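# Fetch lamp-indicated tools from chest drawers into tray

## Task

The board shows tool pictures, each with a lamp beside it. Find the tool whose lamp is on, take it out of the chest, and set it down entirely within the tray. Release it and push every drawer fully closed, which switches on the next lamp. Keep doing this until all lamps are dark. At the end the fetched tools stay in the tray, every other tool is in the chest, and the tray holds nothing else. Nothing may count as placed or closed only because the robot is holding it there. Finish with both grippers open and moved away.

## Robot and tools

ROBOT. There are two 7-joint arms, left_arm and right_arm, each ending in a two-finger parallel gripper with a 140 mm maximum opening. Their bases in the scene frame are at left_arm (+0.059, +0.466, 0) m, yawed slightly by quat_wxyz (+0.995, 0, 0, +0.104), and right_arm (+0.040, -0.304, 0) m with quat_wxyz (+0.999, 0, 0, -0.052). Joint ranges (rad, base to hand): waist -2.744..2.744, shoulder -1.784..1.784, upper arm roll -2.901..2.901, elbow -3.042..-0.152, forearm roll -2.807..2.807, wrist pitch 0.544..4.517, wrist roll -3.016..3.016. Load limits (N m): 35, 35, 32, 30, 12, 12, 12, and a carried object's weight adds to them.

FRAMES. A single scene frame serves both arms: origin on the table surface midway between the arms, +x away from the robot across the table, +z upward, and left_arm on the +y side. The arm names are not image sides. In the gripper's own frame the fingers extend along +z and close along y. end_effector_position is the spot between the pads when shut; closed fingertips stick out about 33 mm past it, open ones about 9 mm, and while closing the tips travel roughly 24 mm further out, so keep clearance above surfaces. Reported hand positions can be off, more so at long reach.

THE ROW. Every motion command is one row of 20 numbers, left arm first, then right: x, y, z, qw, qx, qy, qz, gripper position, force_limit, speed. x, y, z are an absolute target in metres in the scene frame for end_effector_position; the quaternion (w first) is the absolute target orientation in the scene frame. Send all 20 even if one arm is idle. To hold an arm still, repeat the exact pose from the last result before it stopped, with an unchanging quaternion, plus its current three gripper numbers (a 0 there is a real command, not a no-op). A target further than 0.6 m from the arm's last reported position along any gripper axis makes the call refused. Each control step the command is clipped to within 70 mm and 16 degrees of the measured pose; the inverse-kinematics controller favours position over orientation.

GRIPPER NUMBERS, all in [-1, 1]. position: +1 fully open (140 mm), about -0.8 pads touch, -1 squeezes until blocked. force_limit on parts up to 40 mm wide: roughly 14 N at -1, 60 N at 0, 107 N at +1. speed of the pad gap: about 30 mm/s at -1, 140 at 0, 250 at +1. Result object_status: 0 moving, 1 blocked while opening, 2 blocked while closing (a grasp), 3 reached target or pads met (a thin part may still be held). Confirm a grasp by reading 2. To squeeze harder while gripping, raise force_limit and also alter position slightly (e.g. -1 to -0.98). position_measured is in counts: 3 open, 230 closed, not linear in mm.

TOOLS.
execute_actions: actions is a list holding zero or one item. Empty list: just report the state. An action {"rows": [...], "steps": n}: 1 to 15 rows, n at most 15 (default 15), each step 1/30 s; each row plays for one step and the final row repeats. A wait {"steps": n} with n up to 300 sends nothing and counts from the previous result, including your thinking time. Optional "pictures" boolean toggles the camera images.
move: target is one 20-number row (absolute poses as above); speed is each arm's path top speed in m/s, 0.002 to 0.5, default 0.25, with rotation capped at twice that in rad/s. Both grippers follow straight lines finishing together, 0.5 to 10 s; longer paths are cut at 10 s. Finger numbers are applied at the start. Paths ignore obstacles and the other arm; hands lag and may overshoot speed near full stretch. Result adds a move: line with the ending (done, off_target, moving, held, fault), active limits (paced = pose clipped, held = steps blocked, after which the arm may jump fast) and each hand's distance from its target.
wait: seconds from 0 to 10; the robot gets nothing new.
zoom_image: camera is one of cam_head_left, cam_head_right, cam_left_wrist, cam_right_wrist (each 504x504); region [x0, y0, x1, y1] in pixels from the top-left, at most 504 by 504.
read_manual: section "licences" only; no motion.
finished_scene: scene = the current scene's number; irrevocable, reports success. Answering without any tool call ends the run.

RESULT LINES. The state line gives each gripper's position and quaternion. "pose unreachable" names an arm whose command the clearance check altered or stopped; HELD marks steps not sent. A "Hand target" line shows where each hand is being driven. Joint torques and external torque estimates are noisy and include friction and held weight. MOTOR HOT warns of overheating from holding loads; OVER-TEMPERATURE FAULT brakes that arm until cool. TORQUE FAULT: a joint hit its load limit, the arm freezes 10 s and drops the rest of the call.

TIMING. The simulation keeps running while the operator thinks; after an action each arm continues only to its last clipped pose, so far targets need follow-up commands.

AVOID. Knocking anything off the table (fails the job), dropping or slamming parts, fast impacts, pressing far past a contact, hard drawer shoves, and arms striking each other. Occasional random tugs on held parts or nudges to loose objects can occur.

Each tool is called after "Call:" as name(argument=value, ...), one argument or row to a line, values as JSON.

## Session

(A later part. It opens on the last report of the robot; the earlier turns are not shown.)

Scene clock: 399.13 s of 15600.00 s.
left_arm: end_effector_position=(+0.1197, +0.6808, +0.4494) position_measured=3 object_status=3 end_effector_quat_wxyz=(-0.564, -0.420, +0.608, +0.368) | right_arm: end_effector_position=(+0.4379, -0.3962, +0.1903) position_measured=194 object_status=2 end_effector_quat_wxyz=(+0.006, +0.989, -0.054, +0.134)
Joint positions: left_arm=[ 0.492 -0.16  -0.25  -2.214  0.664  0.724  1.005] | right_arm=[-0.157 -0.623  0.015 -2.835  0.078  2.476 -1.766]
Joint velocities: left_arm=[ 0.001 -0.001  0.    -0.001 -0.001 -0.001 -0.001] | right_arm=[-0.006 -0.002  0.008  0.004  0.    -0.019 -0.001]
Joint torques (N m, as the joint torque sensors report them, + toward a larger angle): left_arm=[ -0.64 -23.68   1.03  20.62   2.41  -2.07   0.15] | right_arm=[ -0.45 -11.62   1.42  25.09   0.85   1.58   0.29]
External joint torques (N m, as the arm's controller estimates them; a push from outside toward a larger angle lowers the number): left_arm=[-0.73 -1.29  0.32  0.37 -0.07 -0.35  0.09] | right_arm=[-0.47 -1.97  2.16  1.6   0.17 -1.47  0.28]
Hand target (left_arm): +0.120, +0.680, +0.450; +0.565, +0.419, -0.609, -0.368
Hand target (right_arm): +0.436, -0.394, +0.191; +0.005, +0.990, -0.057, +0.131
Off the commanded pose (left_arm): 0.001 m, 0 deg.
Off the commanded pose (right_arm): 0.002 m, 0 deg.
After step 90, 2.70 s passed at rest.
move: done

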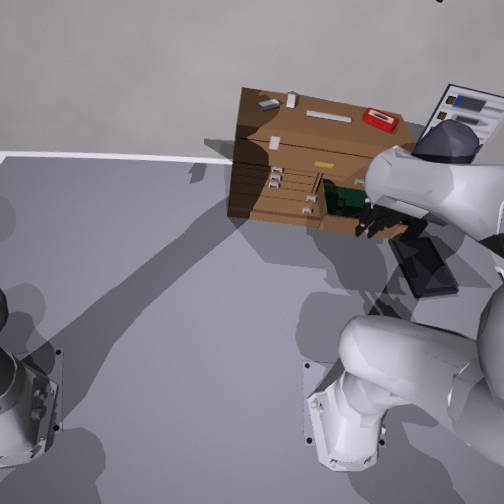

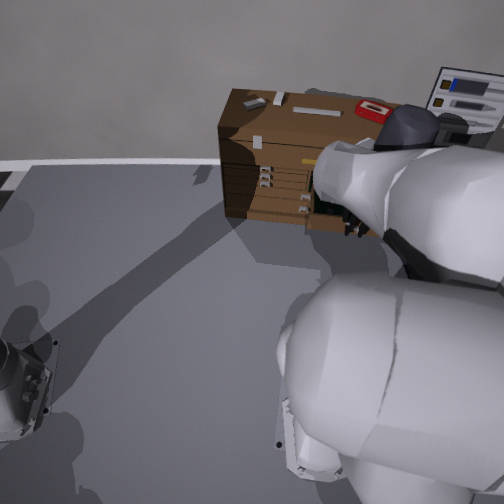

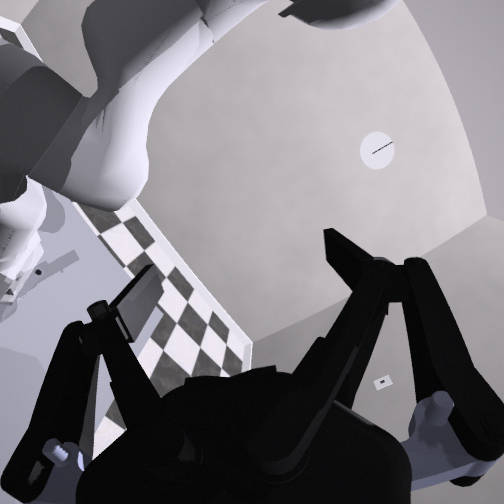

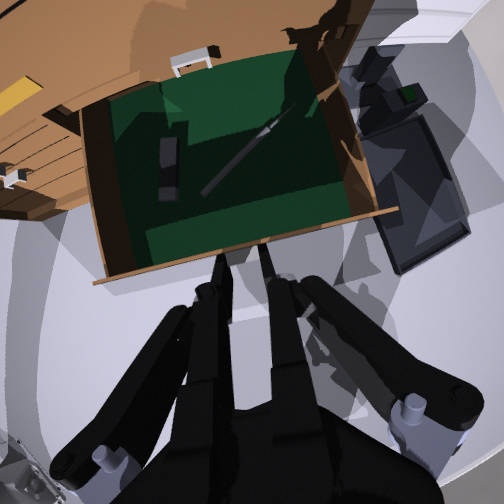

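Call:
move(
  target=[0.12,0.68,0.45,-0.565,-0.419,0.609,0.368,1,0,0,0.437,-0.396,0.19,0.0074,0.989,-0.056,0.131,0,0.3,-0.5],
  speed=0.02,
)

Call:
move(
  target=[0.12,0.68,0.45,-0.565,-0.419,0.609,0.368,1,0,0,0.43,-0.395,0.25,0.0074,0.989,-0.056,0.131,0,0.3,-0.5],
  speed=0.08,
)

Call:
move(
  target=[0.12,0.68,0.45,-0.565,-0.419,0.609,0.368,1,0,0,0.515,-0.40,0.24,0.0704,0.836,-0.532,0.1104,-0.35,0.3,-0.5],
  speed=0.2,
)

Scene clock: 425.23 s of 15600.00 s.
left_arm: end_effector_position=(+0.1197, +0.6808, +0.4494) position_measured=3 object_status=3 end_effector_quat_wxyz=(-0.564, -0.420, +0.608, +0.368) | right_arm: end_effector_position=(+0.4377, -0.3959, +0.1905) position_measured=129 object_status=0 end_effector_quat_wxyz=(+0.008, +0.990, -0.053, +0.133)
Joint positions: left_arm=[ 0.492 -0.16  -0.25  -2.214  0.664  0.724  1.005] | right_arm=[-0.161 -0.624  0.021 -2.833  0.078  2.473 -1.766]
Joint velocities: left_arm=[-0.001  0.001 -0.002  0.     0.     0.001  0.   ] | right_arm=[-0.003 -0.     0.005 -0.    -0.002 -0.     0.   ]
Joint torques (N m, as the joint torque sensors report them, + toward a larger angle): left_arm=[ -0.83 -23.73   0.85  20.93   2.4   -2.04   0.16] | right_arm=[-1.4  -9.72  0.53 24.4   0.58  2.33  0.17]
External joint torques (N m, as the arm's controller estimates them; a push from outside toward a larger angle lowers the number): left_arm=[-0.8  -1.42  0.28  0.71 -0.07 -0.33  0.1 ] | right_arm=[-1.44  0.08  1.32  0.82 -0.1  -0.73  0.16]
Hand target (left_arm): +0.120, +0.680, +0.450; +0.565, +0.419, -0.609, -0.368
Hand target (right_arm): +0.437, -0.396, +0.190; +0.007, +0.990, -0.056, +0.131
Off the commanded pose (left_arm): 0.001 m, 0 deg.
Off the commanded pose (right_arm): 0.001 m, 0 deg.
After step 90, 22.40 s passed at rest.
move: done

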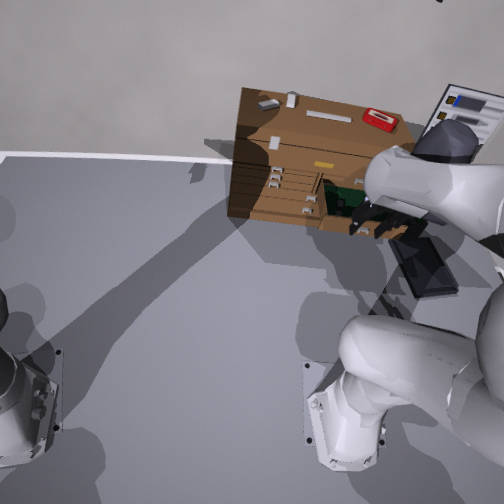

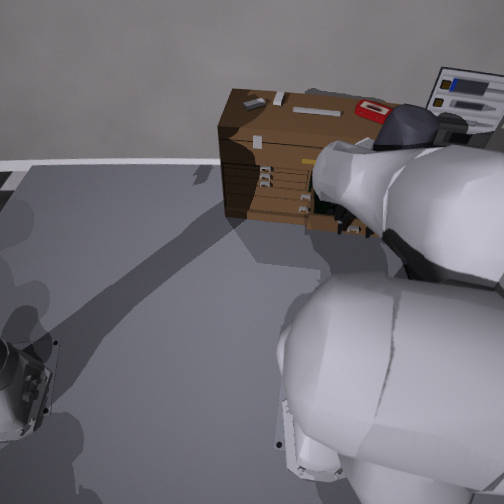

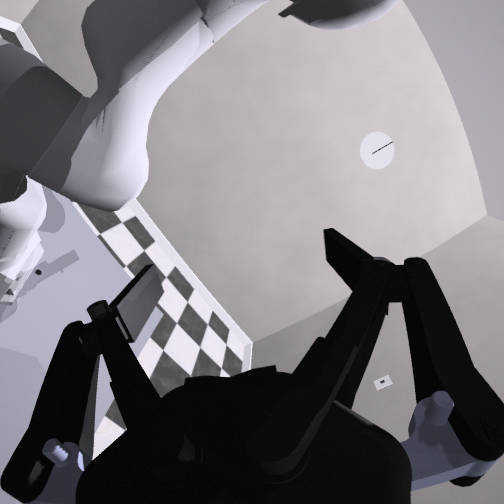

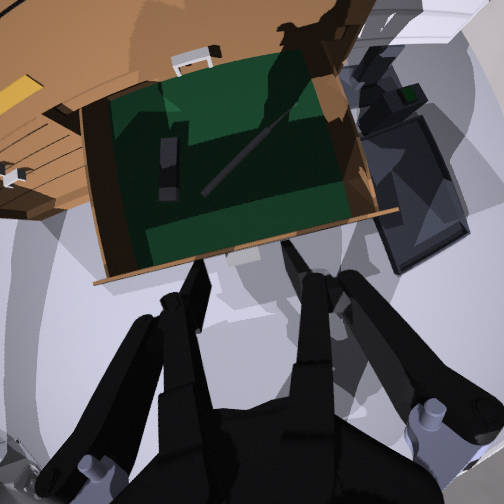

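Scene clock: 426.57 s of 15600.00 s.
left_arm: end_effector_position=(+0.1197, +0.6808, +0.4494) position_measured=3 object_status=3 end_effector_quat_wxyz=(-0.564, -0.420, +0.608, +0.368) | right_arm: end_effector_position=(+0.4310, -0.3957, +0.2497) position_measured=129 object_status=3 end_effector_quat_wxyz=(+0.008, +0.990, -0.054, +0.133)
Joint positions: left_arm=[ 0.492 -0.16  -0.25  -2.214  0.664  0.724  1.005] | right_arm=[-0.178 -0.729  0.028 -2.741  0.075  2.275 -1.763]
Joint velocities: left_arm=[-0.001  0.001  0.    -0.     0.    -0.    -0.   ] | right_arm=[-0.005  0.     0.003 -0.002  0.001 -0.011 -0.001]
Joint torques (N m, as the joint torque sensors report them, + toward a larger angle): left_arm=[ -1.02 -23.76   1.04  21.35   2.39  -2.07   0.16] | right_arm=[-0.98 -9.07  1.18 25.18  0.63  2.37  0.2 ]
External joint torques (N m, as the arm's controller estimates them; a push from outside toward a larger angle lowers the number): left_arm=[-0.96 -1.4   0.49  1.11 -0.08 -0.35  0.1 ] | right_arm=[-0.94 -1.6   2.32  0.53 -0.19 -0.67  0.2 ]
Hand target (left_arm): +0.120, +0.680, +0.450; +0.565, +0.419, -0.609, -0.368
Hand target (right_arm): +0.430, -0.396, +0.250; +0.008, +0.990, -0.057, +0.131
Off the commanded pose (left_arm): 0.001 m, 0 deg.
Off the commanded pose (right_arm): 0.001 m, 0 deg.
move: done

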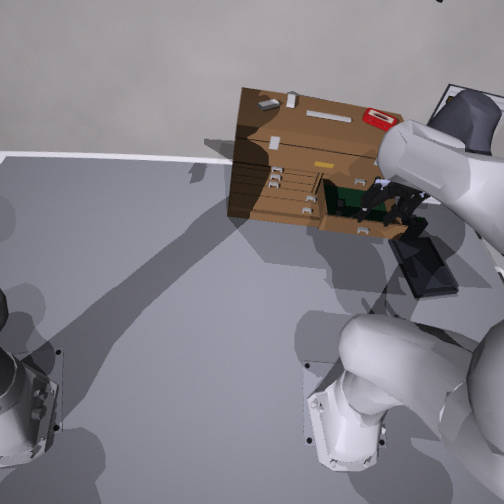

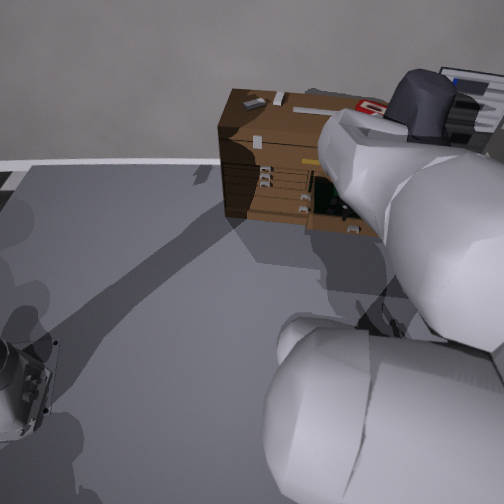

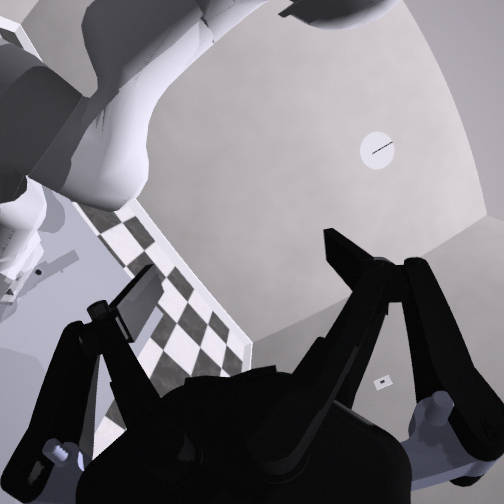

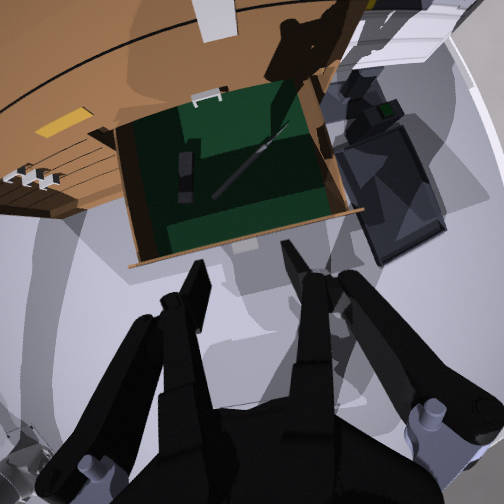

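Scene clock: 429.97 s of 15600.00 s.
left_arm: end_effector_position=(+0.1197, +0.6808, +0.4494) position_measured=3 object_status=3 end_effector_quat_wxyz=(-0.564, -0.420, +0.608, +0.368) | right_arm: end_effector_position=(+0.5151, -0.4037, +0.2426) position_measured=173 object_status=3 end_effector_quat_wxyz=(+0.072, +0.840, -0.527, +0.110)
Joint positions: left_arm=[ 0.492 -0.16  -0.25  -2.214  0.664  0.724  1.005] | right_arm=[-0.97  -0.538  0.909 -2.406  0.255  2.205 -0.794]
Joint velocities: left_arm=[ 0.001  0.001  0.001 -0.001 -0.    -0.     0.001] | right_arm=[-0.004 -0.003  0.005 -0.     0.005 -0.006  0.021]
Joint torques (N m, as the joint torque sensors report them, + toward a larger angle): left_arm=[ -1.11 -23.6    0.83  21.18   2.41  -2.08   0.13] | right_arm=[ -1.53  -6.   -10.62  23.19   1.36   2.21   0.15]
External joint torques (N m, as the arm's controller estimates them; a push from outside toward a larger angle lowers the number): left_arm=[-1.11 -1.35  0.22  1.02 -0.06 -0.37  0.08] | right_arm=[-1.53 -1.94  1.16  0.87  0.71 -0.68  0.14]
Hand target (left_arm): +0.120, +0.680, +0.450; +0.565, +0.419, -0.609, -0.368
Hand target (right_arm): +0.514, -0.403, +0.243; +0.071, +0.835, -0.534, +0.109
Off the commanded pose (left_arm): 0.001 m, 0 deg.
Off the commanded pose (right_arm): 0.005 m, 1 deg.
move: off_target (right_arm)

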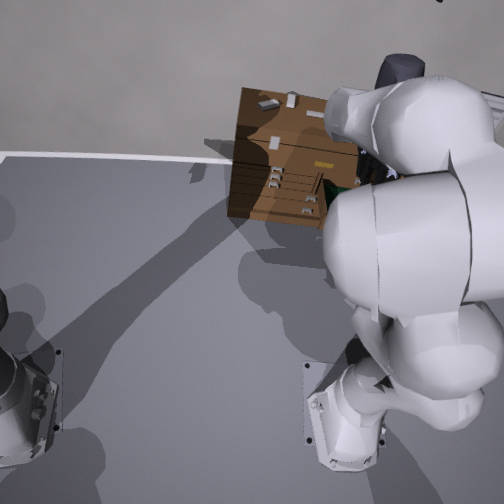

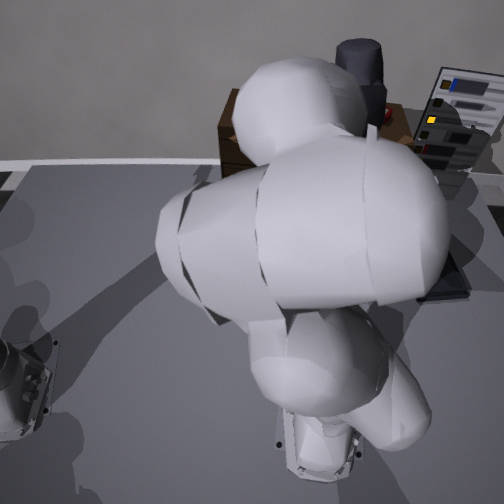

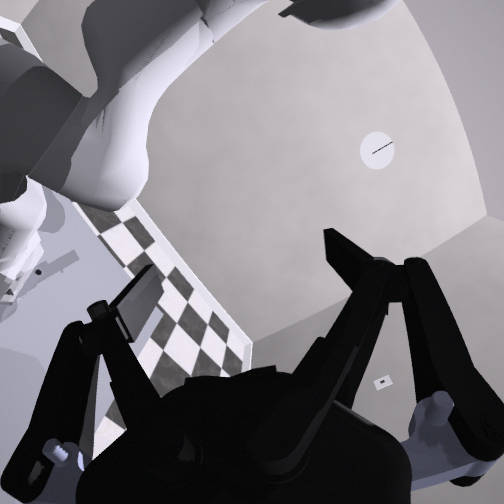

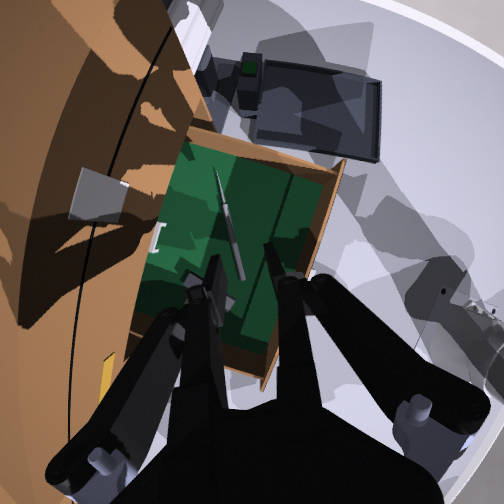

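Call:
move(
  target=[0.12,0.68,0.45,-0.565,-0.419,0.609,0.368,1,0,0,0.521,-0.413,0.195,0.0704,0.836,-0.532,0.1104,-0.35,0.3,-0.5],
  speed=0.04,
)

Call:
zoom_image(
  camera="cam_right_wrist",
  region=[130,140,370,340],
)

Scene clock: 439.17 s of 15600.00 s.
left_arm: end_effector_position=(+0.1197, +0.6808, +0.4494) position_measured=3 object_status=3 end_effector_quat_wxyz=(-0.564, -0.420, +0.608, +0.368) | right_arm: end_effector_position=(+0.5197, -0.4120, +0.1948) position_measured=173 object_status=3 end_effector_quat_wxyz=(+0.071, +0.839, -0.529, +0.108)
Joint positions: left_arm=[ 0.492 -0.16  -0.25  -2.214  0.664  0.724  1.005] | right_arm=[-1.065 -0.471  1.024 -2.459  0.256  2.336 -0.78 ]
Joint velocities: left_arm=[ 0.     0.    -0.001 -0.001  0.     0.    -0.002] | right_arm=[-0.011  0.001  0.009  0.003 -0.     0.014  0.   ]
Joint torques (N m, as the joint torque sensors report them, + toward a larger angle): left_arm=[ -1.23 -23.58   0.59  20.9    2.36  -2.12   0.17] | right_arm=[ -0.98  -3.84 -10.17  21.48   0.84   3.54   0.21]
External joint torques (N m, as the arm's controller estimates them; a push from outside toward a larger angle lowers the number): left_arm=[-1.24 -1.27 -0.04  0.69 -0.11 -0.41  0.11] | right_arm=[-1.04 -0.16  0.88 -0.28  0.15  0.65  0.21]
Hand target (left_arm): +0.120, +0.680, +0.450; +0.565, +0.419, -0.609, -0.368
Hand target (right_arm): +0.521, -0.413, +0.195; +0.070, +0.837, -0.532, +0.110
Off the commanded pose (left_arm): 0.001 m, 0 deg.
Off the commanded pose (right_arm): 0.002 m, 1 deg.
After step 90, 4.60 s passed at rest.
move: done

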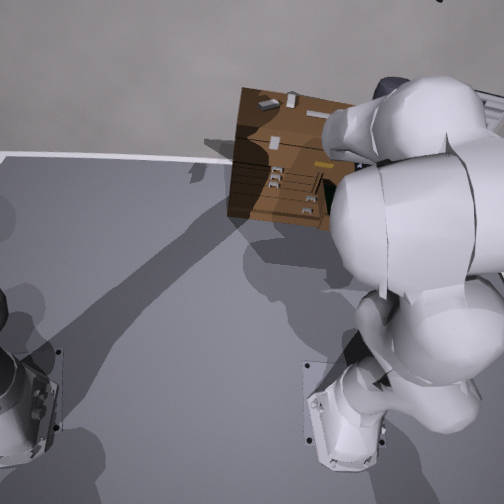

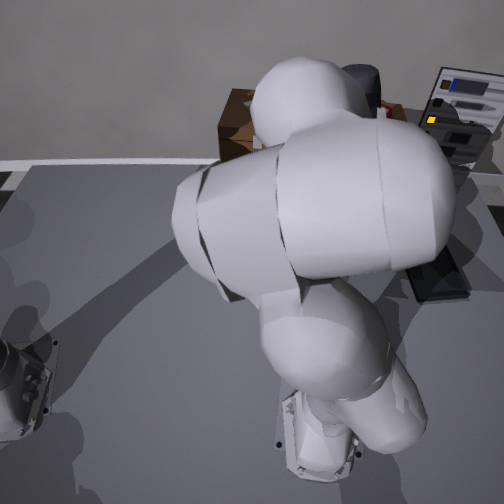

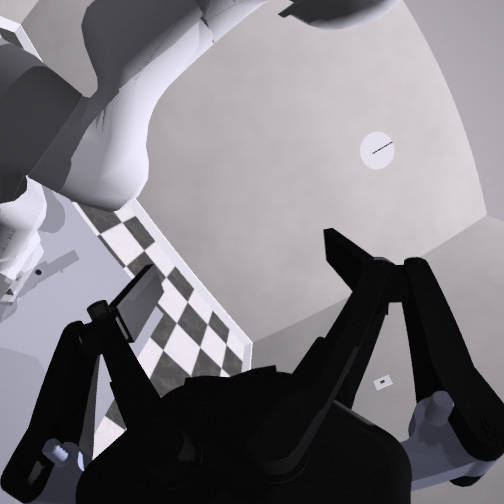

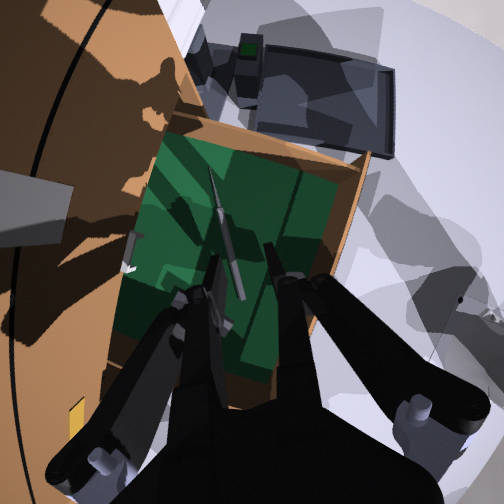

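Region (130, 140, 370, 340) of cam_right_wrist's 504x504 image, scaled by 2.100, with more detail than that image has.

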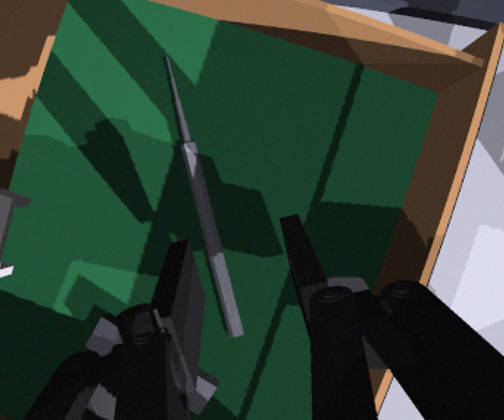

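Call:
move(
  target=[0.12,0.68,0.45,-0.565,-0.419,0.609,0.368,1,0,0,0.528,-0.411,0.186,0.0704,0.836,-0.532,0.1104,-0.35,0.3,-0.5],
  speed=0.02,
)

Call:
move(
  target=[0.12,0.68,0.45,-0.565,-0.419,0.609,0.368,1,0,0,0.529,-0.413,0.176,0.0704,0.836,-0.532,0.1104,-0.35,0.3,-0.5],
  speed=0.01,
)

Scene clock: 449.17 s of 15600.00 s.
left_arm: end_effector_position=(+0.1197, +0.6808, +0.4494) position_measured=3 object_status=3 end_effector_quat_wxyz=(-0.564, -0.420, +0.608, +0.368) | right_arm: end_effector_position=(+0.5258, -0.4107, +0.1851) position_measured=173 object_status=3 end_effector_quat_wxyz=(+0.072, +0.839, -0.529, +0.107)
Joint positions: left_arm=[ 0.492 -0.16  -0.25  -2.214  0.664  0.724  1.005] | right_arm=[-1.116 -0.452  1.084 -2.452  0.256  2.36  -0.77 ]
Joint velocities: left_arm=[ 0.002  0.     0.002 -0.     0.     0.    -0.   ] | right_arm=[-0.021  0.001  0.022  0.004  0.001  0.009  0.004]
Joint torques (N m, as the joint torque sensors report them, + toward a larger angle): left_arm=[ -0.92 -23.27   0.77  20.88   2.4   -2.06   0.16] | right_arm=[-0.84 -3.31 -9.63 22.75  0.82  3.42  0.19]
External joint torques (N m, as the arm's controller estimates them; a push from outside toward a larger angle lowers the number): left_arm=[-0.99 -0.94  0.08  0.66 -0.07 -0.34  0.1 ] | right_arm=[-0.83 -0.53  1.49  1.22  0.13  0.55  0.18]
Hand target (left_arm): +0.120, +0.680, +0.450; +0.565, +0.419, -0.609, -0.368
Hand target (right_arm): +0.528, -0.411, +0.186; +0.070, +0.836, -0.532, +0.111
Off the commanded pose (left_arm): 0.001 m, 0 deg.
Off the commanded pose (right_arm): 0.002 m, 1 deg.
After step 90, 6.17 s passed at rest.
move: done

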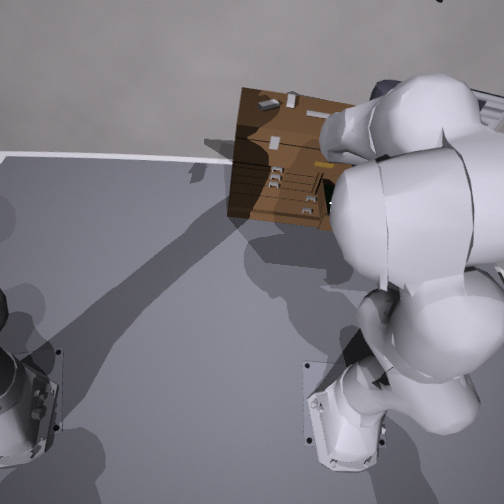

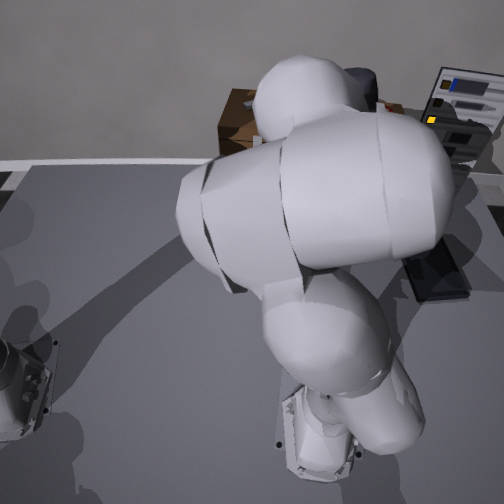

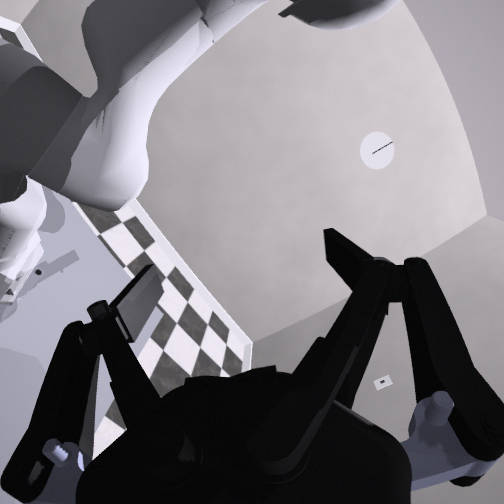

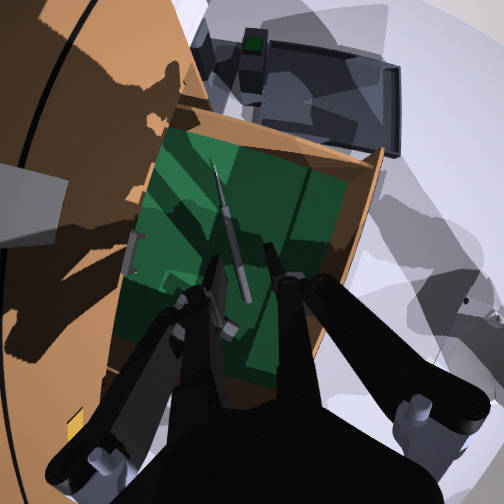

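Scene clock: 450.37 s of 15600.00 s.
left_arm: end_effector_position=(+0.1197, +0.6808, +0.4494) position_measured=3 object_status=3 end_effector_quat_wxyz=(-0.564, -0.420, +0.608, +0.368) | right_arm: end_effector_position=(+0.5282, -0.4128, +0.1766) position_measured=173 object_status=3 end_effector_quat_wxyz=(+0.073, +0.839, -0.528, +0.109)
Joint positions: left_arm=[ 0.492 -0.16  -0.25  -2.214  0.664  0.724  1.005] | right_arm=[-1.152 -0.441  1.123 -2.457  0.256  2.388 -0.768]
Joint velocities: left_arm=[-0.001 -0.    -0.     0.001 -0.     0.001 -0.001] | right_arm=[-0.008 -0.001  0.007 -0.    -0.     0.009  0.   ]
Joint torques (N m, as the joint torque sensors report them, + toward a larger angle): left_arm=[ -0.69 -23.7    0.66  20.61   2.33  -2.08   0.15] | right_arm=[-1.48 -2.02 -9.45 20.64  1.35  3.35  0.27]
External joint torques (N m, as the arm's controller estimates them; a push from outside toward a larger angle lowers the number): left_arm=[-0.66 -1.28  0.08  0.31 -0.14 -0.37  0.09] | right_arm=[-1.45  0.11  1.57 -0.61  0.66  0.49  0.26]
Hand target (left_arm): +0.120, +0.680, +0.450; +0.565, +0.419, -0.609, -0.368
Hand target (right_arm): +0.529, -0.413, +0.176; +0.070, +0.836, -0.532, +0.110
Off the commanded pose (left_arm): 0.001 m, 0 deg.
Off the commanded pose (right_arm): 0.001 m, 1 deg.
move: done

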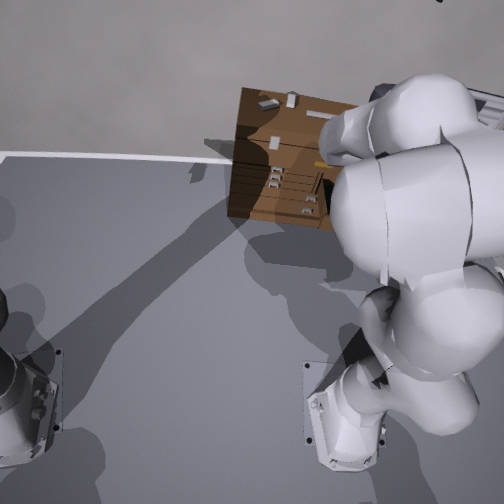

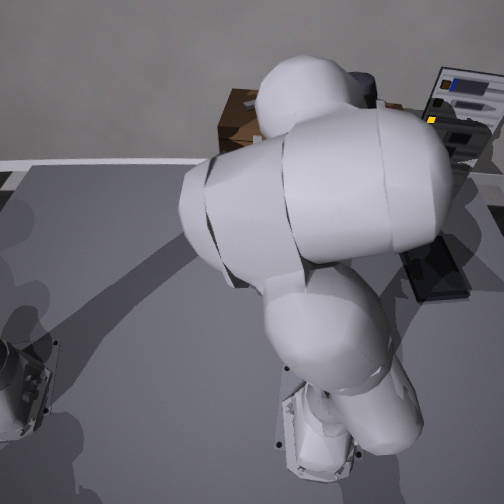

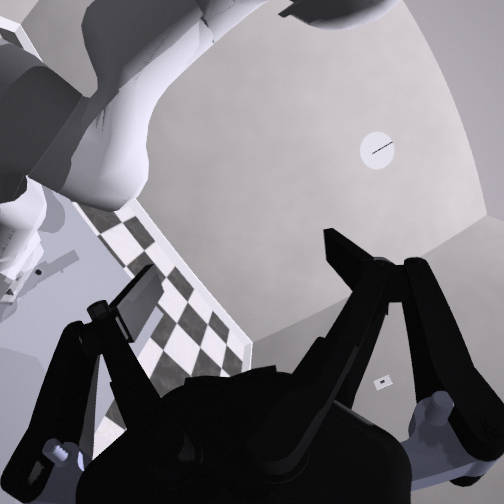

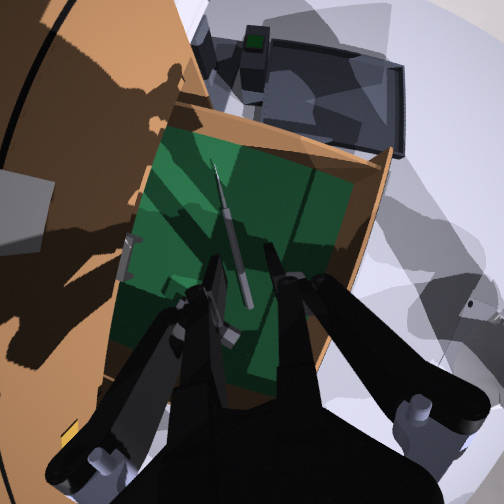

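Close fingers further, then probe down.

Call:
move(
  target=[0.12,0.68,0.45,-0.565,-0.419,0.609,0.368,1,0,0,0.531,-0.414,0.166,0.0704,0.836,-0.532,0.1104,-0.5,0,-0.5],
  speed=0.008,
)

Scene clock: 456.57 s of 15600.00 s.
left_arm: end_effector_position=(+0.1197, +0.6808, +0.4494) position_measured=3 object_status=3 end_effector_quat_wxyz=(-0.564, -0.420, +0.608, +0.368) | right_arm: end_effector_position=(+0.5406, -0.4153, +0.1768) position_measured=192 object_status=3 end_effector_quat_wxyz=(+0.071, +0.839, -0.525, +0.124)
Joint positions: left_arm=[ 0.492 -0.16  -0.25  -2.214  0.664  0.724  1.005] | right_arm=[-1.188 -0.434  1.162 -2.45   0.255  2.429 -0.765]
Joint velocities: left_arm=[-0.001 -0.001 -0.001  0.001  0.     0.001 -0.   ] | right_arm=[-0.006  0.001  0.007  0.     0.     0.007  0.003]
Joint torques (N m, as the joint torque sensors report them, + toward a larger angle): left_arm=[ -0.97 -23.71   0.88  20.79   2.33  -2.1    0.11] | right_arm=[-2.27  3.58 -6.64 13.96  1.5   1.55  0.33]
External joint torques (N m, as the arm's controller estimates them; a push from outside toward a larger angle lowers the number): left_arm=[-0.9  -1.33  0.33  0.52 -0.15 -0.39  0.05] | right_arm=[-2.21  4.89  4.48 -7.15  0.78 -1.35  0.32]
Hand target (left_arm): +0.120, +0.680, +0.450; +0.565, +0.419, -0.609, -0.368
Hand target (right_arm): +0.531, -0.414, +0.166; +0.070, +0.836, -0.532, +0.111
Off the commanded pose (left_arm): 0.001 m, 0 deg.
Off the commanded pose (right_arm): 0.014 m, 2 deg.
After step 90, 1.60 s passed at rest.
move: off_target (right_arm)

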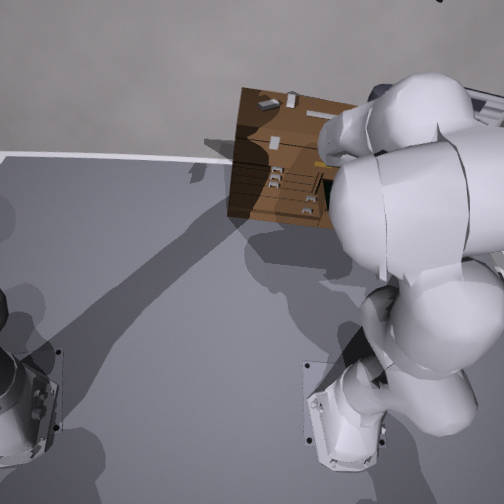

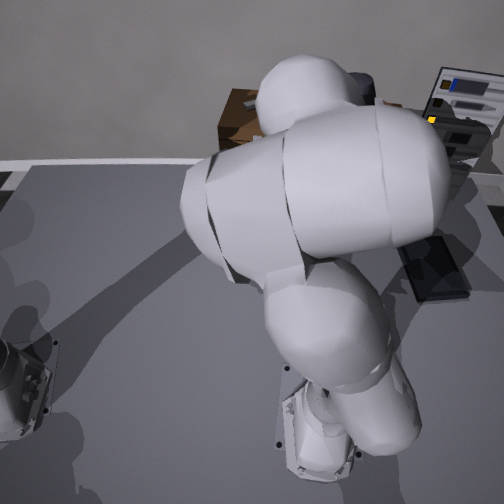

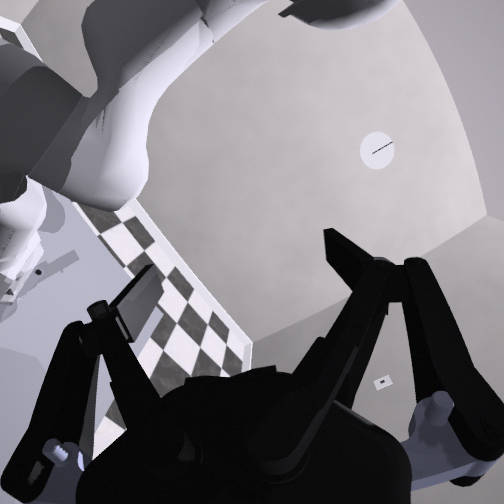

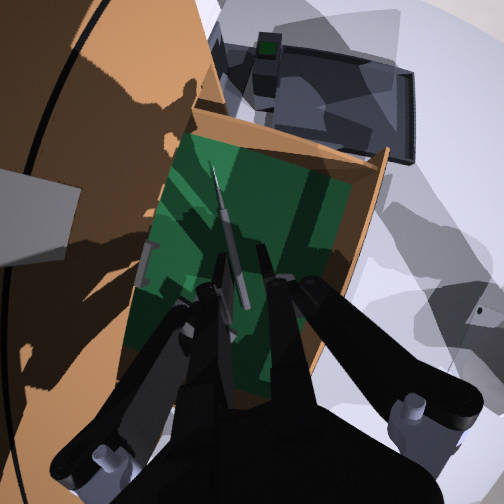

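Floor at ~.177; drawer slid in 1 cm. Ease and grip.

Call:
move(
  target=[0.12,0.68,0.45,-0.565,-0.419,0.609,0.368,1,0,0,0.541,-0.415,0.179,0.0704,0.836,-0.532,0.1104,-0.5,0,-0.5],
  speed=0.01,
)

Call:
move(
  target=[0.12,0.68,0.45,-0.565,-0.419,0.609,0.368,1,0,0,0.541,-0.415,0.179,0.0704,0.836,-0.532,0.1104,-1,0,-0.5],
  speed=0.01,
)

Call:
move(
  target=[0.12,0.68,0.45,-0.565,-0.419,0.609,0.368,1,0,0,0.52,-0.41,0.25,0.0704,0.836,-0.532,0.1104,-1,0,-0.5],
  speed=0.05,
)

Scene clock: 467.33 s of 15600.00 s.
left_arm: end_effector_position=(+0.1197, +0.6808, +0.4494) position_measured=3 object_status=3 end_effector_quat_wxyz=(-0.564, -0.420, +0.608, +0.368) | right_arm: end_effector_position=(+0.5420, -0.4157, +0.1799) position_measured=192 object_status=3 end_effector_quat_wxyz=(+0.070, +0.838, -0.530, +0.113)
Joint positions: left_arm=[ 0.492 -0.16  -0.25  -2.214  0.664  0.724  1.005] | right_arm=[-1.219 -0.428  1.181 -2.419  0.255  2.389 -0.764]
Joint velocities: left_arm=[-0.    -0.001  0.001 -0.002 -0.    -0.001 -0.001] | right_arm=[-0.004  0.     0.004  0.001 -0.    -0.009  0.   ]
Joint torques (N m, as the joint torque sensors report them, + toward a larger angle): left_arm=[ -1.12 -23.76   0.55  21.02   2.4   -2.08   0.17] | right_arm=[-2.47 -0.87 -9.67 22.6   0.69  2.16  0.18]
External joint torques (N m, as the arm's controller estimates them; a push from outside toward a larger angle lowers the number): left_arm=[-1.16 -1.53 -0.1   0.89 -0.06 -0.37  0.11] | right_arm=[-2.53  0.07  1.43  1.16 -0.01 -0.74  0.17]
Hand target (left_arm): +0.120, +0.680, +0.450; +0.565, +0.419, -0.609, -0.368
Hand target (right_arm): +0.541, -0.415, +0.179; +0.070, +0.836, -0.532, +0.111
Off the commanded pose (left_arm): 0.001 m, 0 deg.
Off the commanded pose (right_arm): 0.002 m, 0 deg.
After step 90, 5.97 s passed at rest.
move: done

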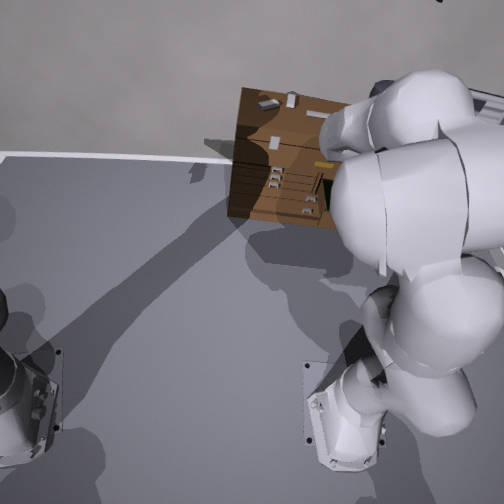

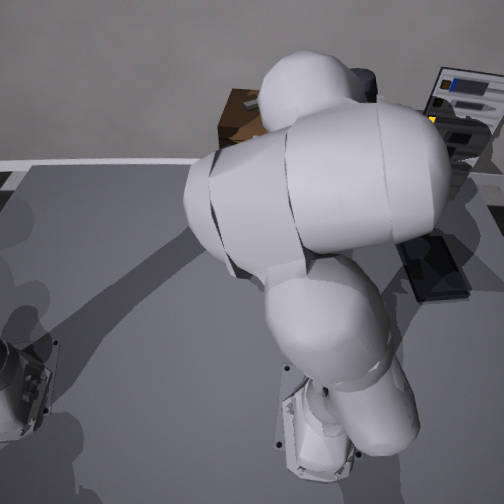

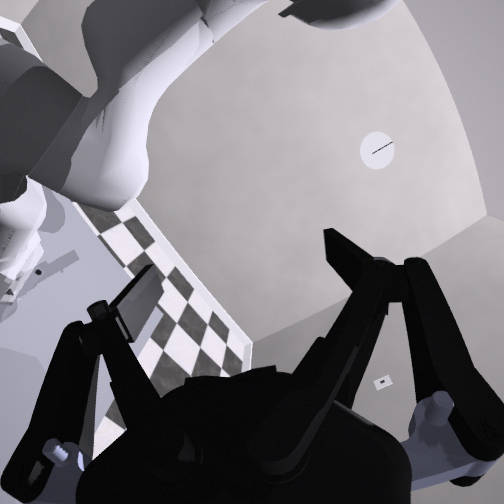

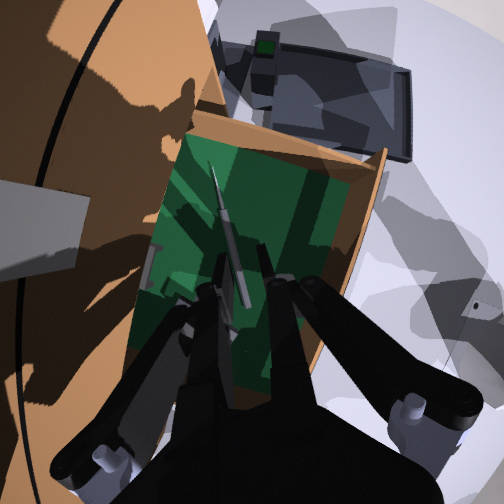

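Scene clock: 468.03 s of 15600.00 s.
left_arm: end_effector_position=(+0.1197, +0.6808, +0.4494) position_measured=3 object_status=3 end_effector_quat_wxyz=(-0.564, -0.420, +0.608, +0.368) | right_arm: end_effector_position=(+0.5420, -0.4156, +0.1798) position_measured=231 object_status=3 end_effector_quat_wxyz=(+0.071, +0.838, -0.530, +0.113)
Joint positions: left_arm=[ 0.492 -0.16  -0.25  -2.214  0.664  0.724  1.005] | right_arm=[-1.221 -0.428  1.183 -2.418  0.255  2.388 -0.764]
Joint velocities: left_arm=[-0.    -0.003  0.001  0.    -0.001  0.     0.001] | right_arm=[-0.003 -0.     0.001  0.002  0.    -0.002  0.002]
Joint torques (N m, as the joint torque sensors report them, + toward a larger angle): left_arm=[ -0.73 -23.44   0.85  21.09   2.41  -2.07   0.14] | right_arm=[-0.81 -1.07 -9.36 21.82  0.77  2.07  0.19]
External joint torques (N m, as the arm's controller estimates them; a push from outside toward a larger angle lowers the number): left_arm=[-0.78 -0.94  0.18  0.81 -0.07 -0.35  0.08] | right_arm=[-0.82 -0.13  1.8   0.38  0.07 -0.83  0.18]
Hand target (left_arm): +0.120, +0.680, +0.450; +0.565, +0.419, -0.609, -0.368
Hand target (right_arm): +0.541, -0.415, +0.179; +0.070, +0.836, -0.532, +0.110
Off the commanded pose (left_arm): 0.001 m, 0 deg.
Off the commanded pose (right_arm): 0.001 m, 0 deg.
move: done

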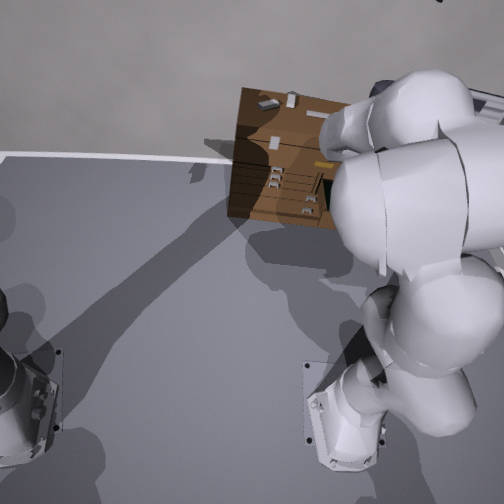

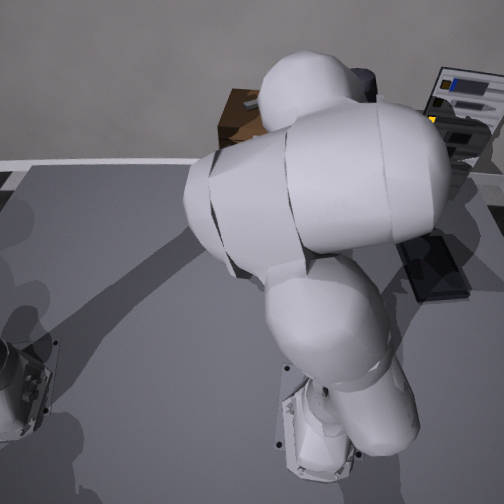

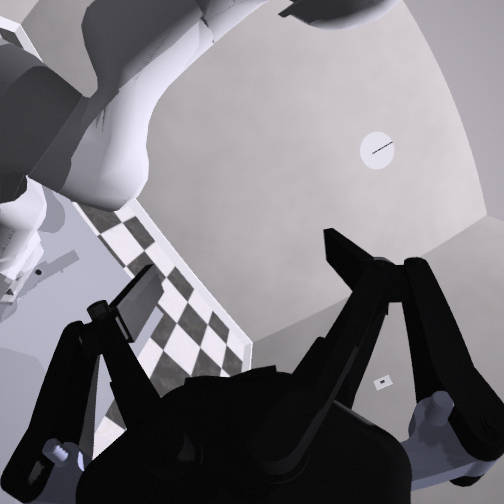

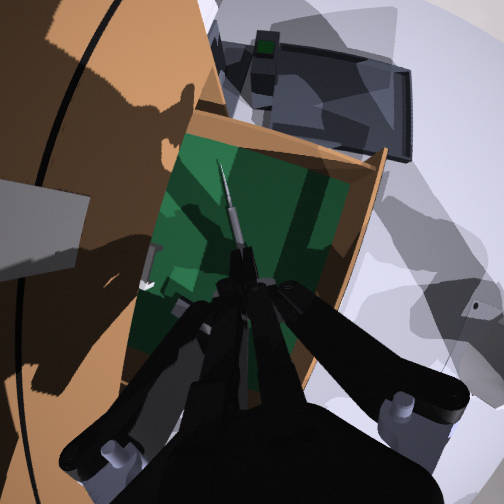

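Scene clock: 469.90 s of 15600.00 s.
left_arm: end_effector_position=(+0.1197, +0.6808, +0.4494) position_measured=3 object_status=3 end_effector_quat_wxyz=(-0.564, -0.420, +0.608, +0.368) | right_arm: end_effector_position=(+0.5211, -0.4102, +0.2500) position_measured=231 object_status=3 end_effector_quat_wxyz=(+0.069, +0.833, -0.537, +0.113)
Joint positions: left_arm=[ 0.492 -0.16  -0.25  -2.214  0.664  0.724  1.005] | right_arm=[-1.017 -0.542  0.93  -2.378  0.274  2.192 -0.799]
Joint velocities: left_arm=[ 0. -0.  0.  0. -0. -0. -0.] | right_arm=[ 0.006 -0.    -0.006  0.001 -0.    -0.013 -0.001]
Joint torques (N m, as the joint torque sensors report them, + toward a larger angle): left_arm=[ -0.56 -23.5    0.73  21.03   2.39  -2.07   0.15] | right_arm=[  1.59  -3.98 -12.75  22.78  -0.11   2.21  -0.5 ]
External joint torques (N m, as the arm's controller estimates them; a push from outside toward a larger angle lowers the number): left_arm=[-0.57 -1.12  0.1   0.76 -0.09 -0.35  0.09] | right_arm=[ 1.61 -0.47 -0.55  0.41 -0.76 -0.71 -0.51]
Hand target (left_arm): +0.120, +0.680, +0.450; +0.565, +0.419, -0.609, -0.368
Hand target (right_arm): +0.520, -0.410, +0.250; +0.070, +0.836, -0.533, +0.110
Off the commanded pose (left_arm): 0.001 m, 0 deg.
Off the commanded pose (right_arm): 0.001 m, 1 deg.
move: done

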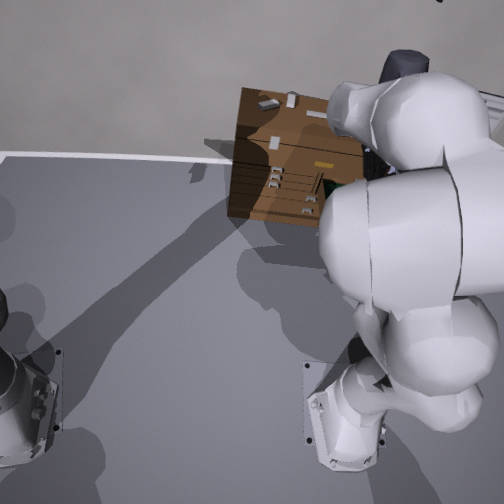

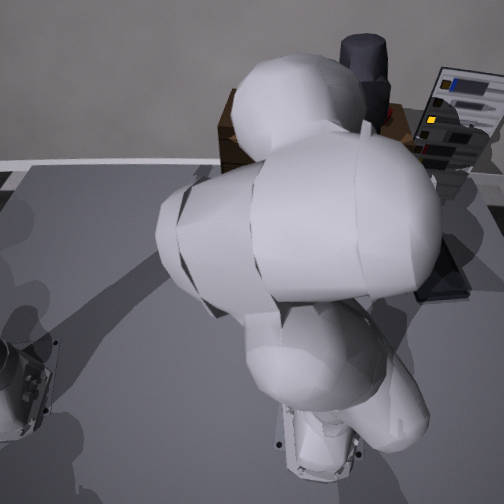

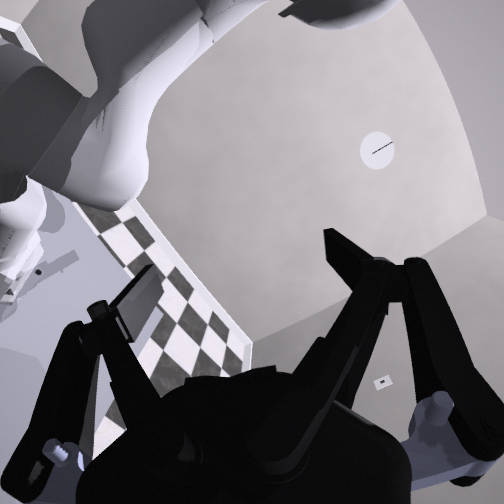

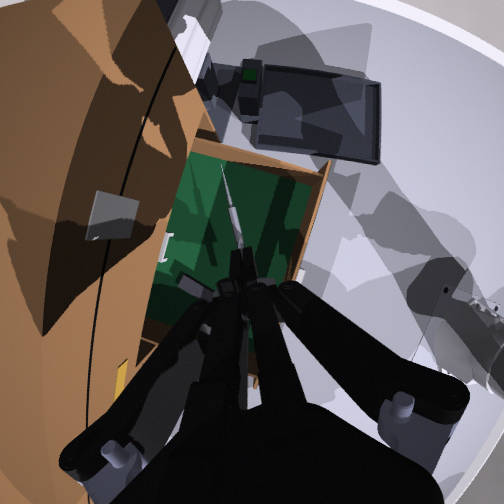

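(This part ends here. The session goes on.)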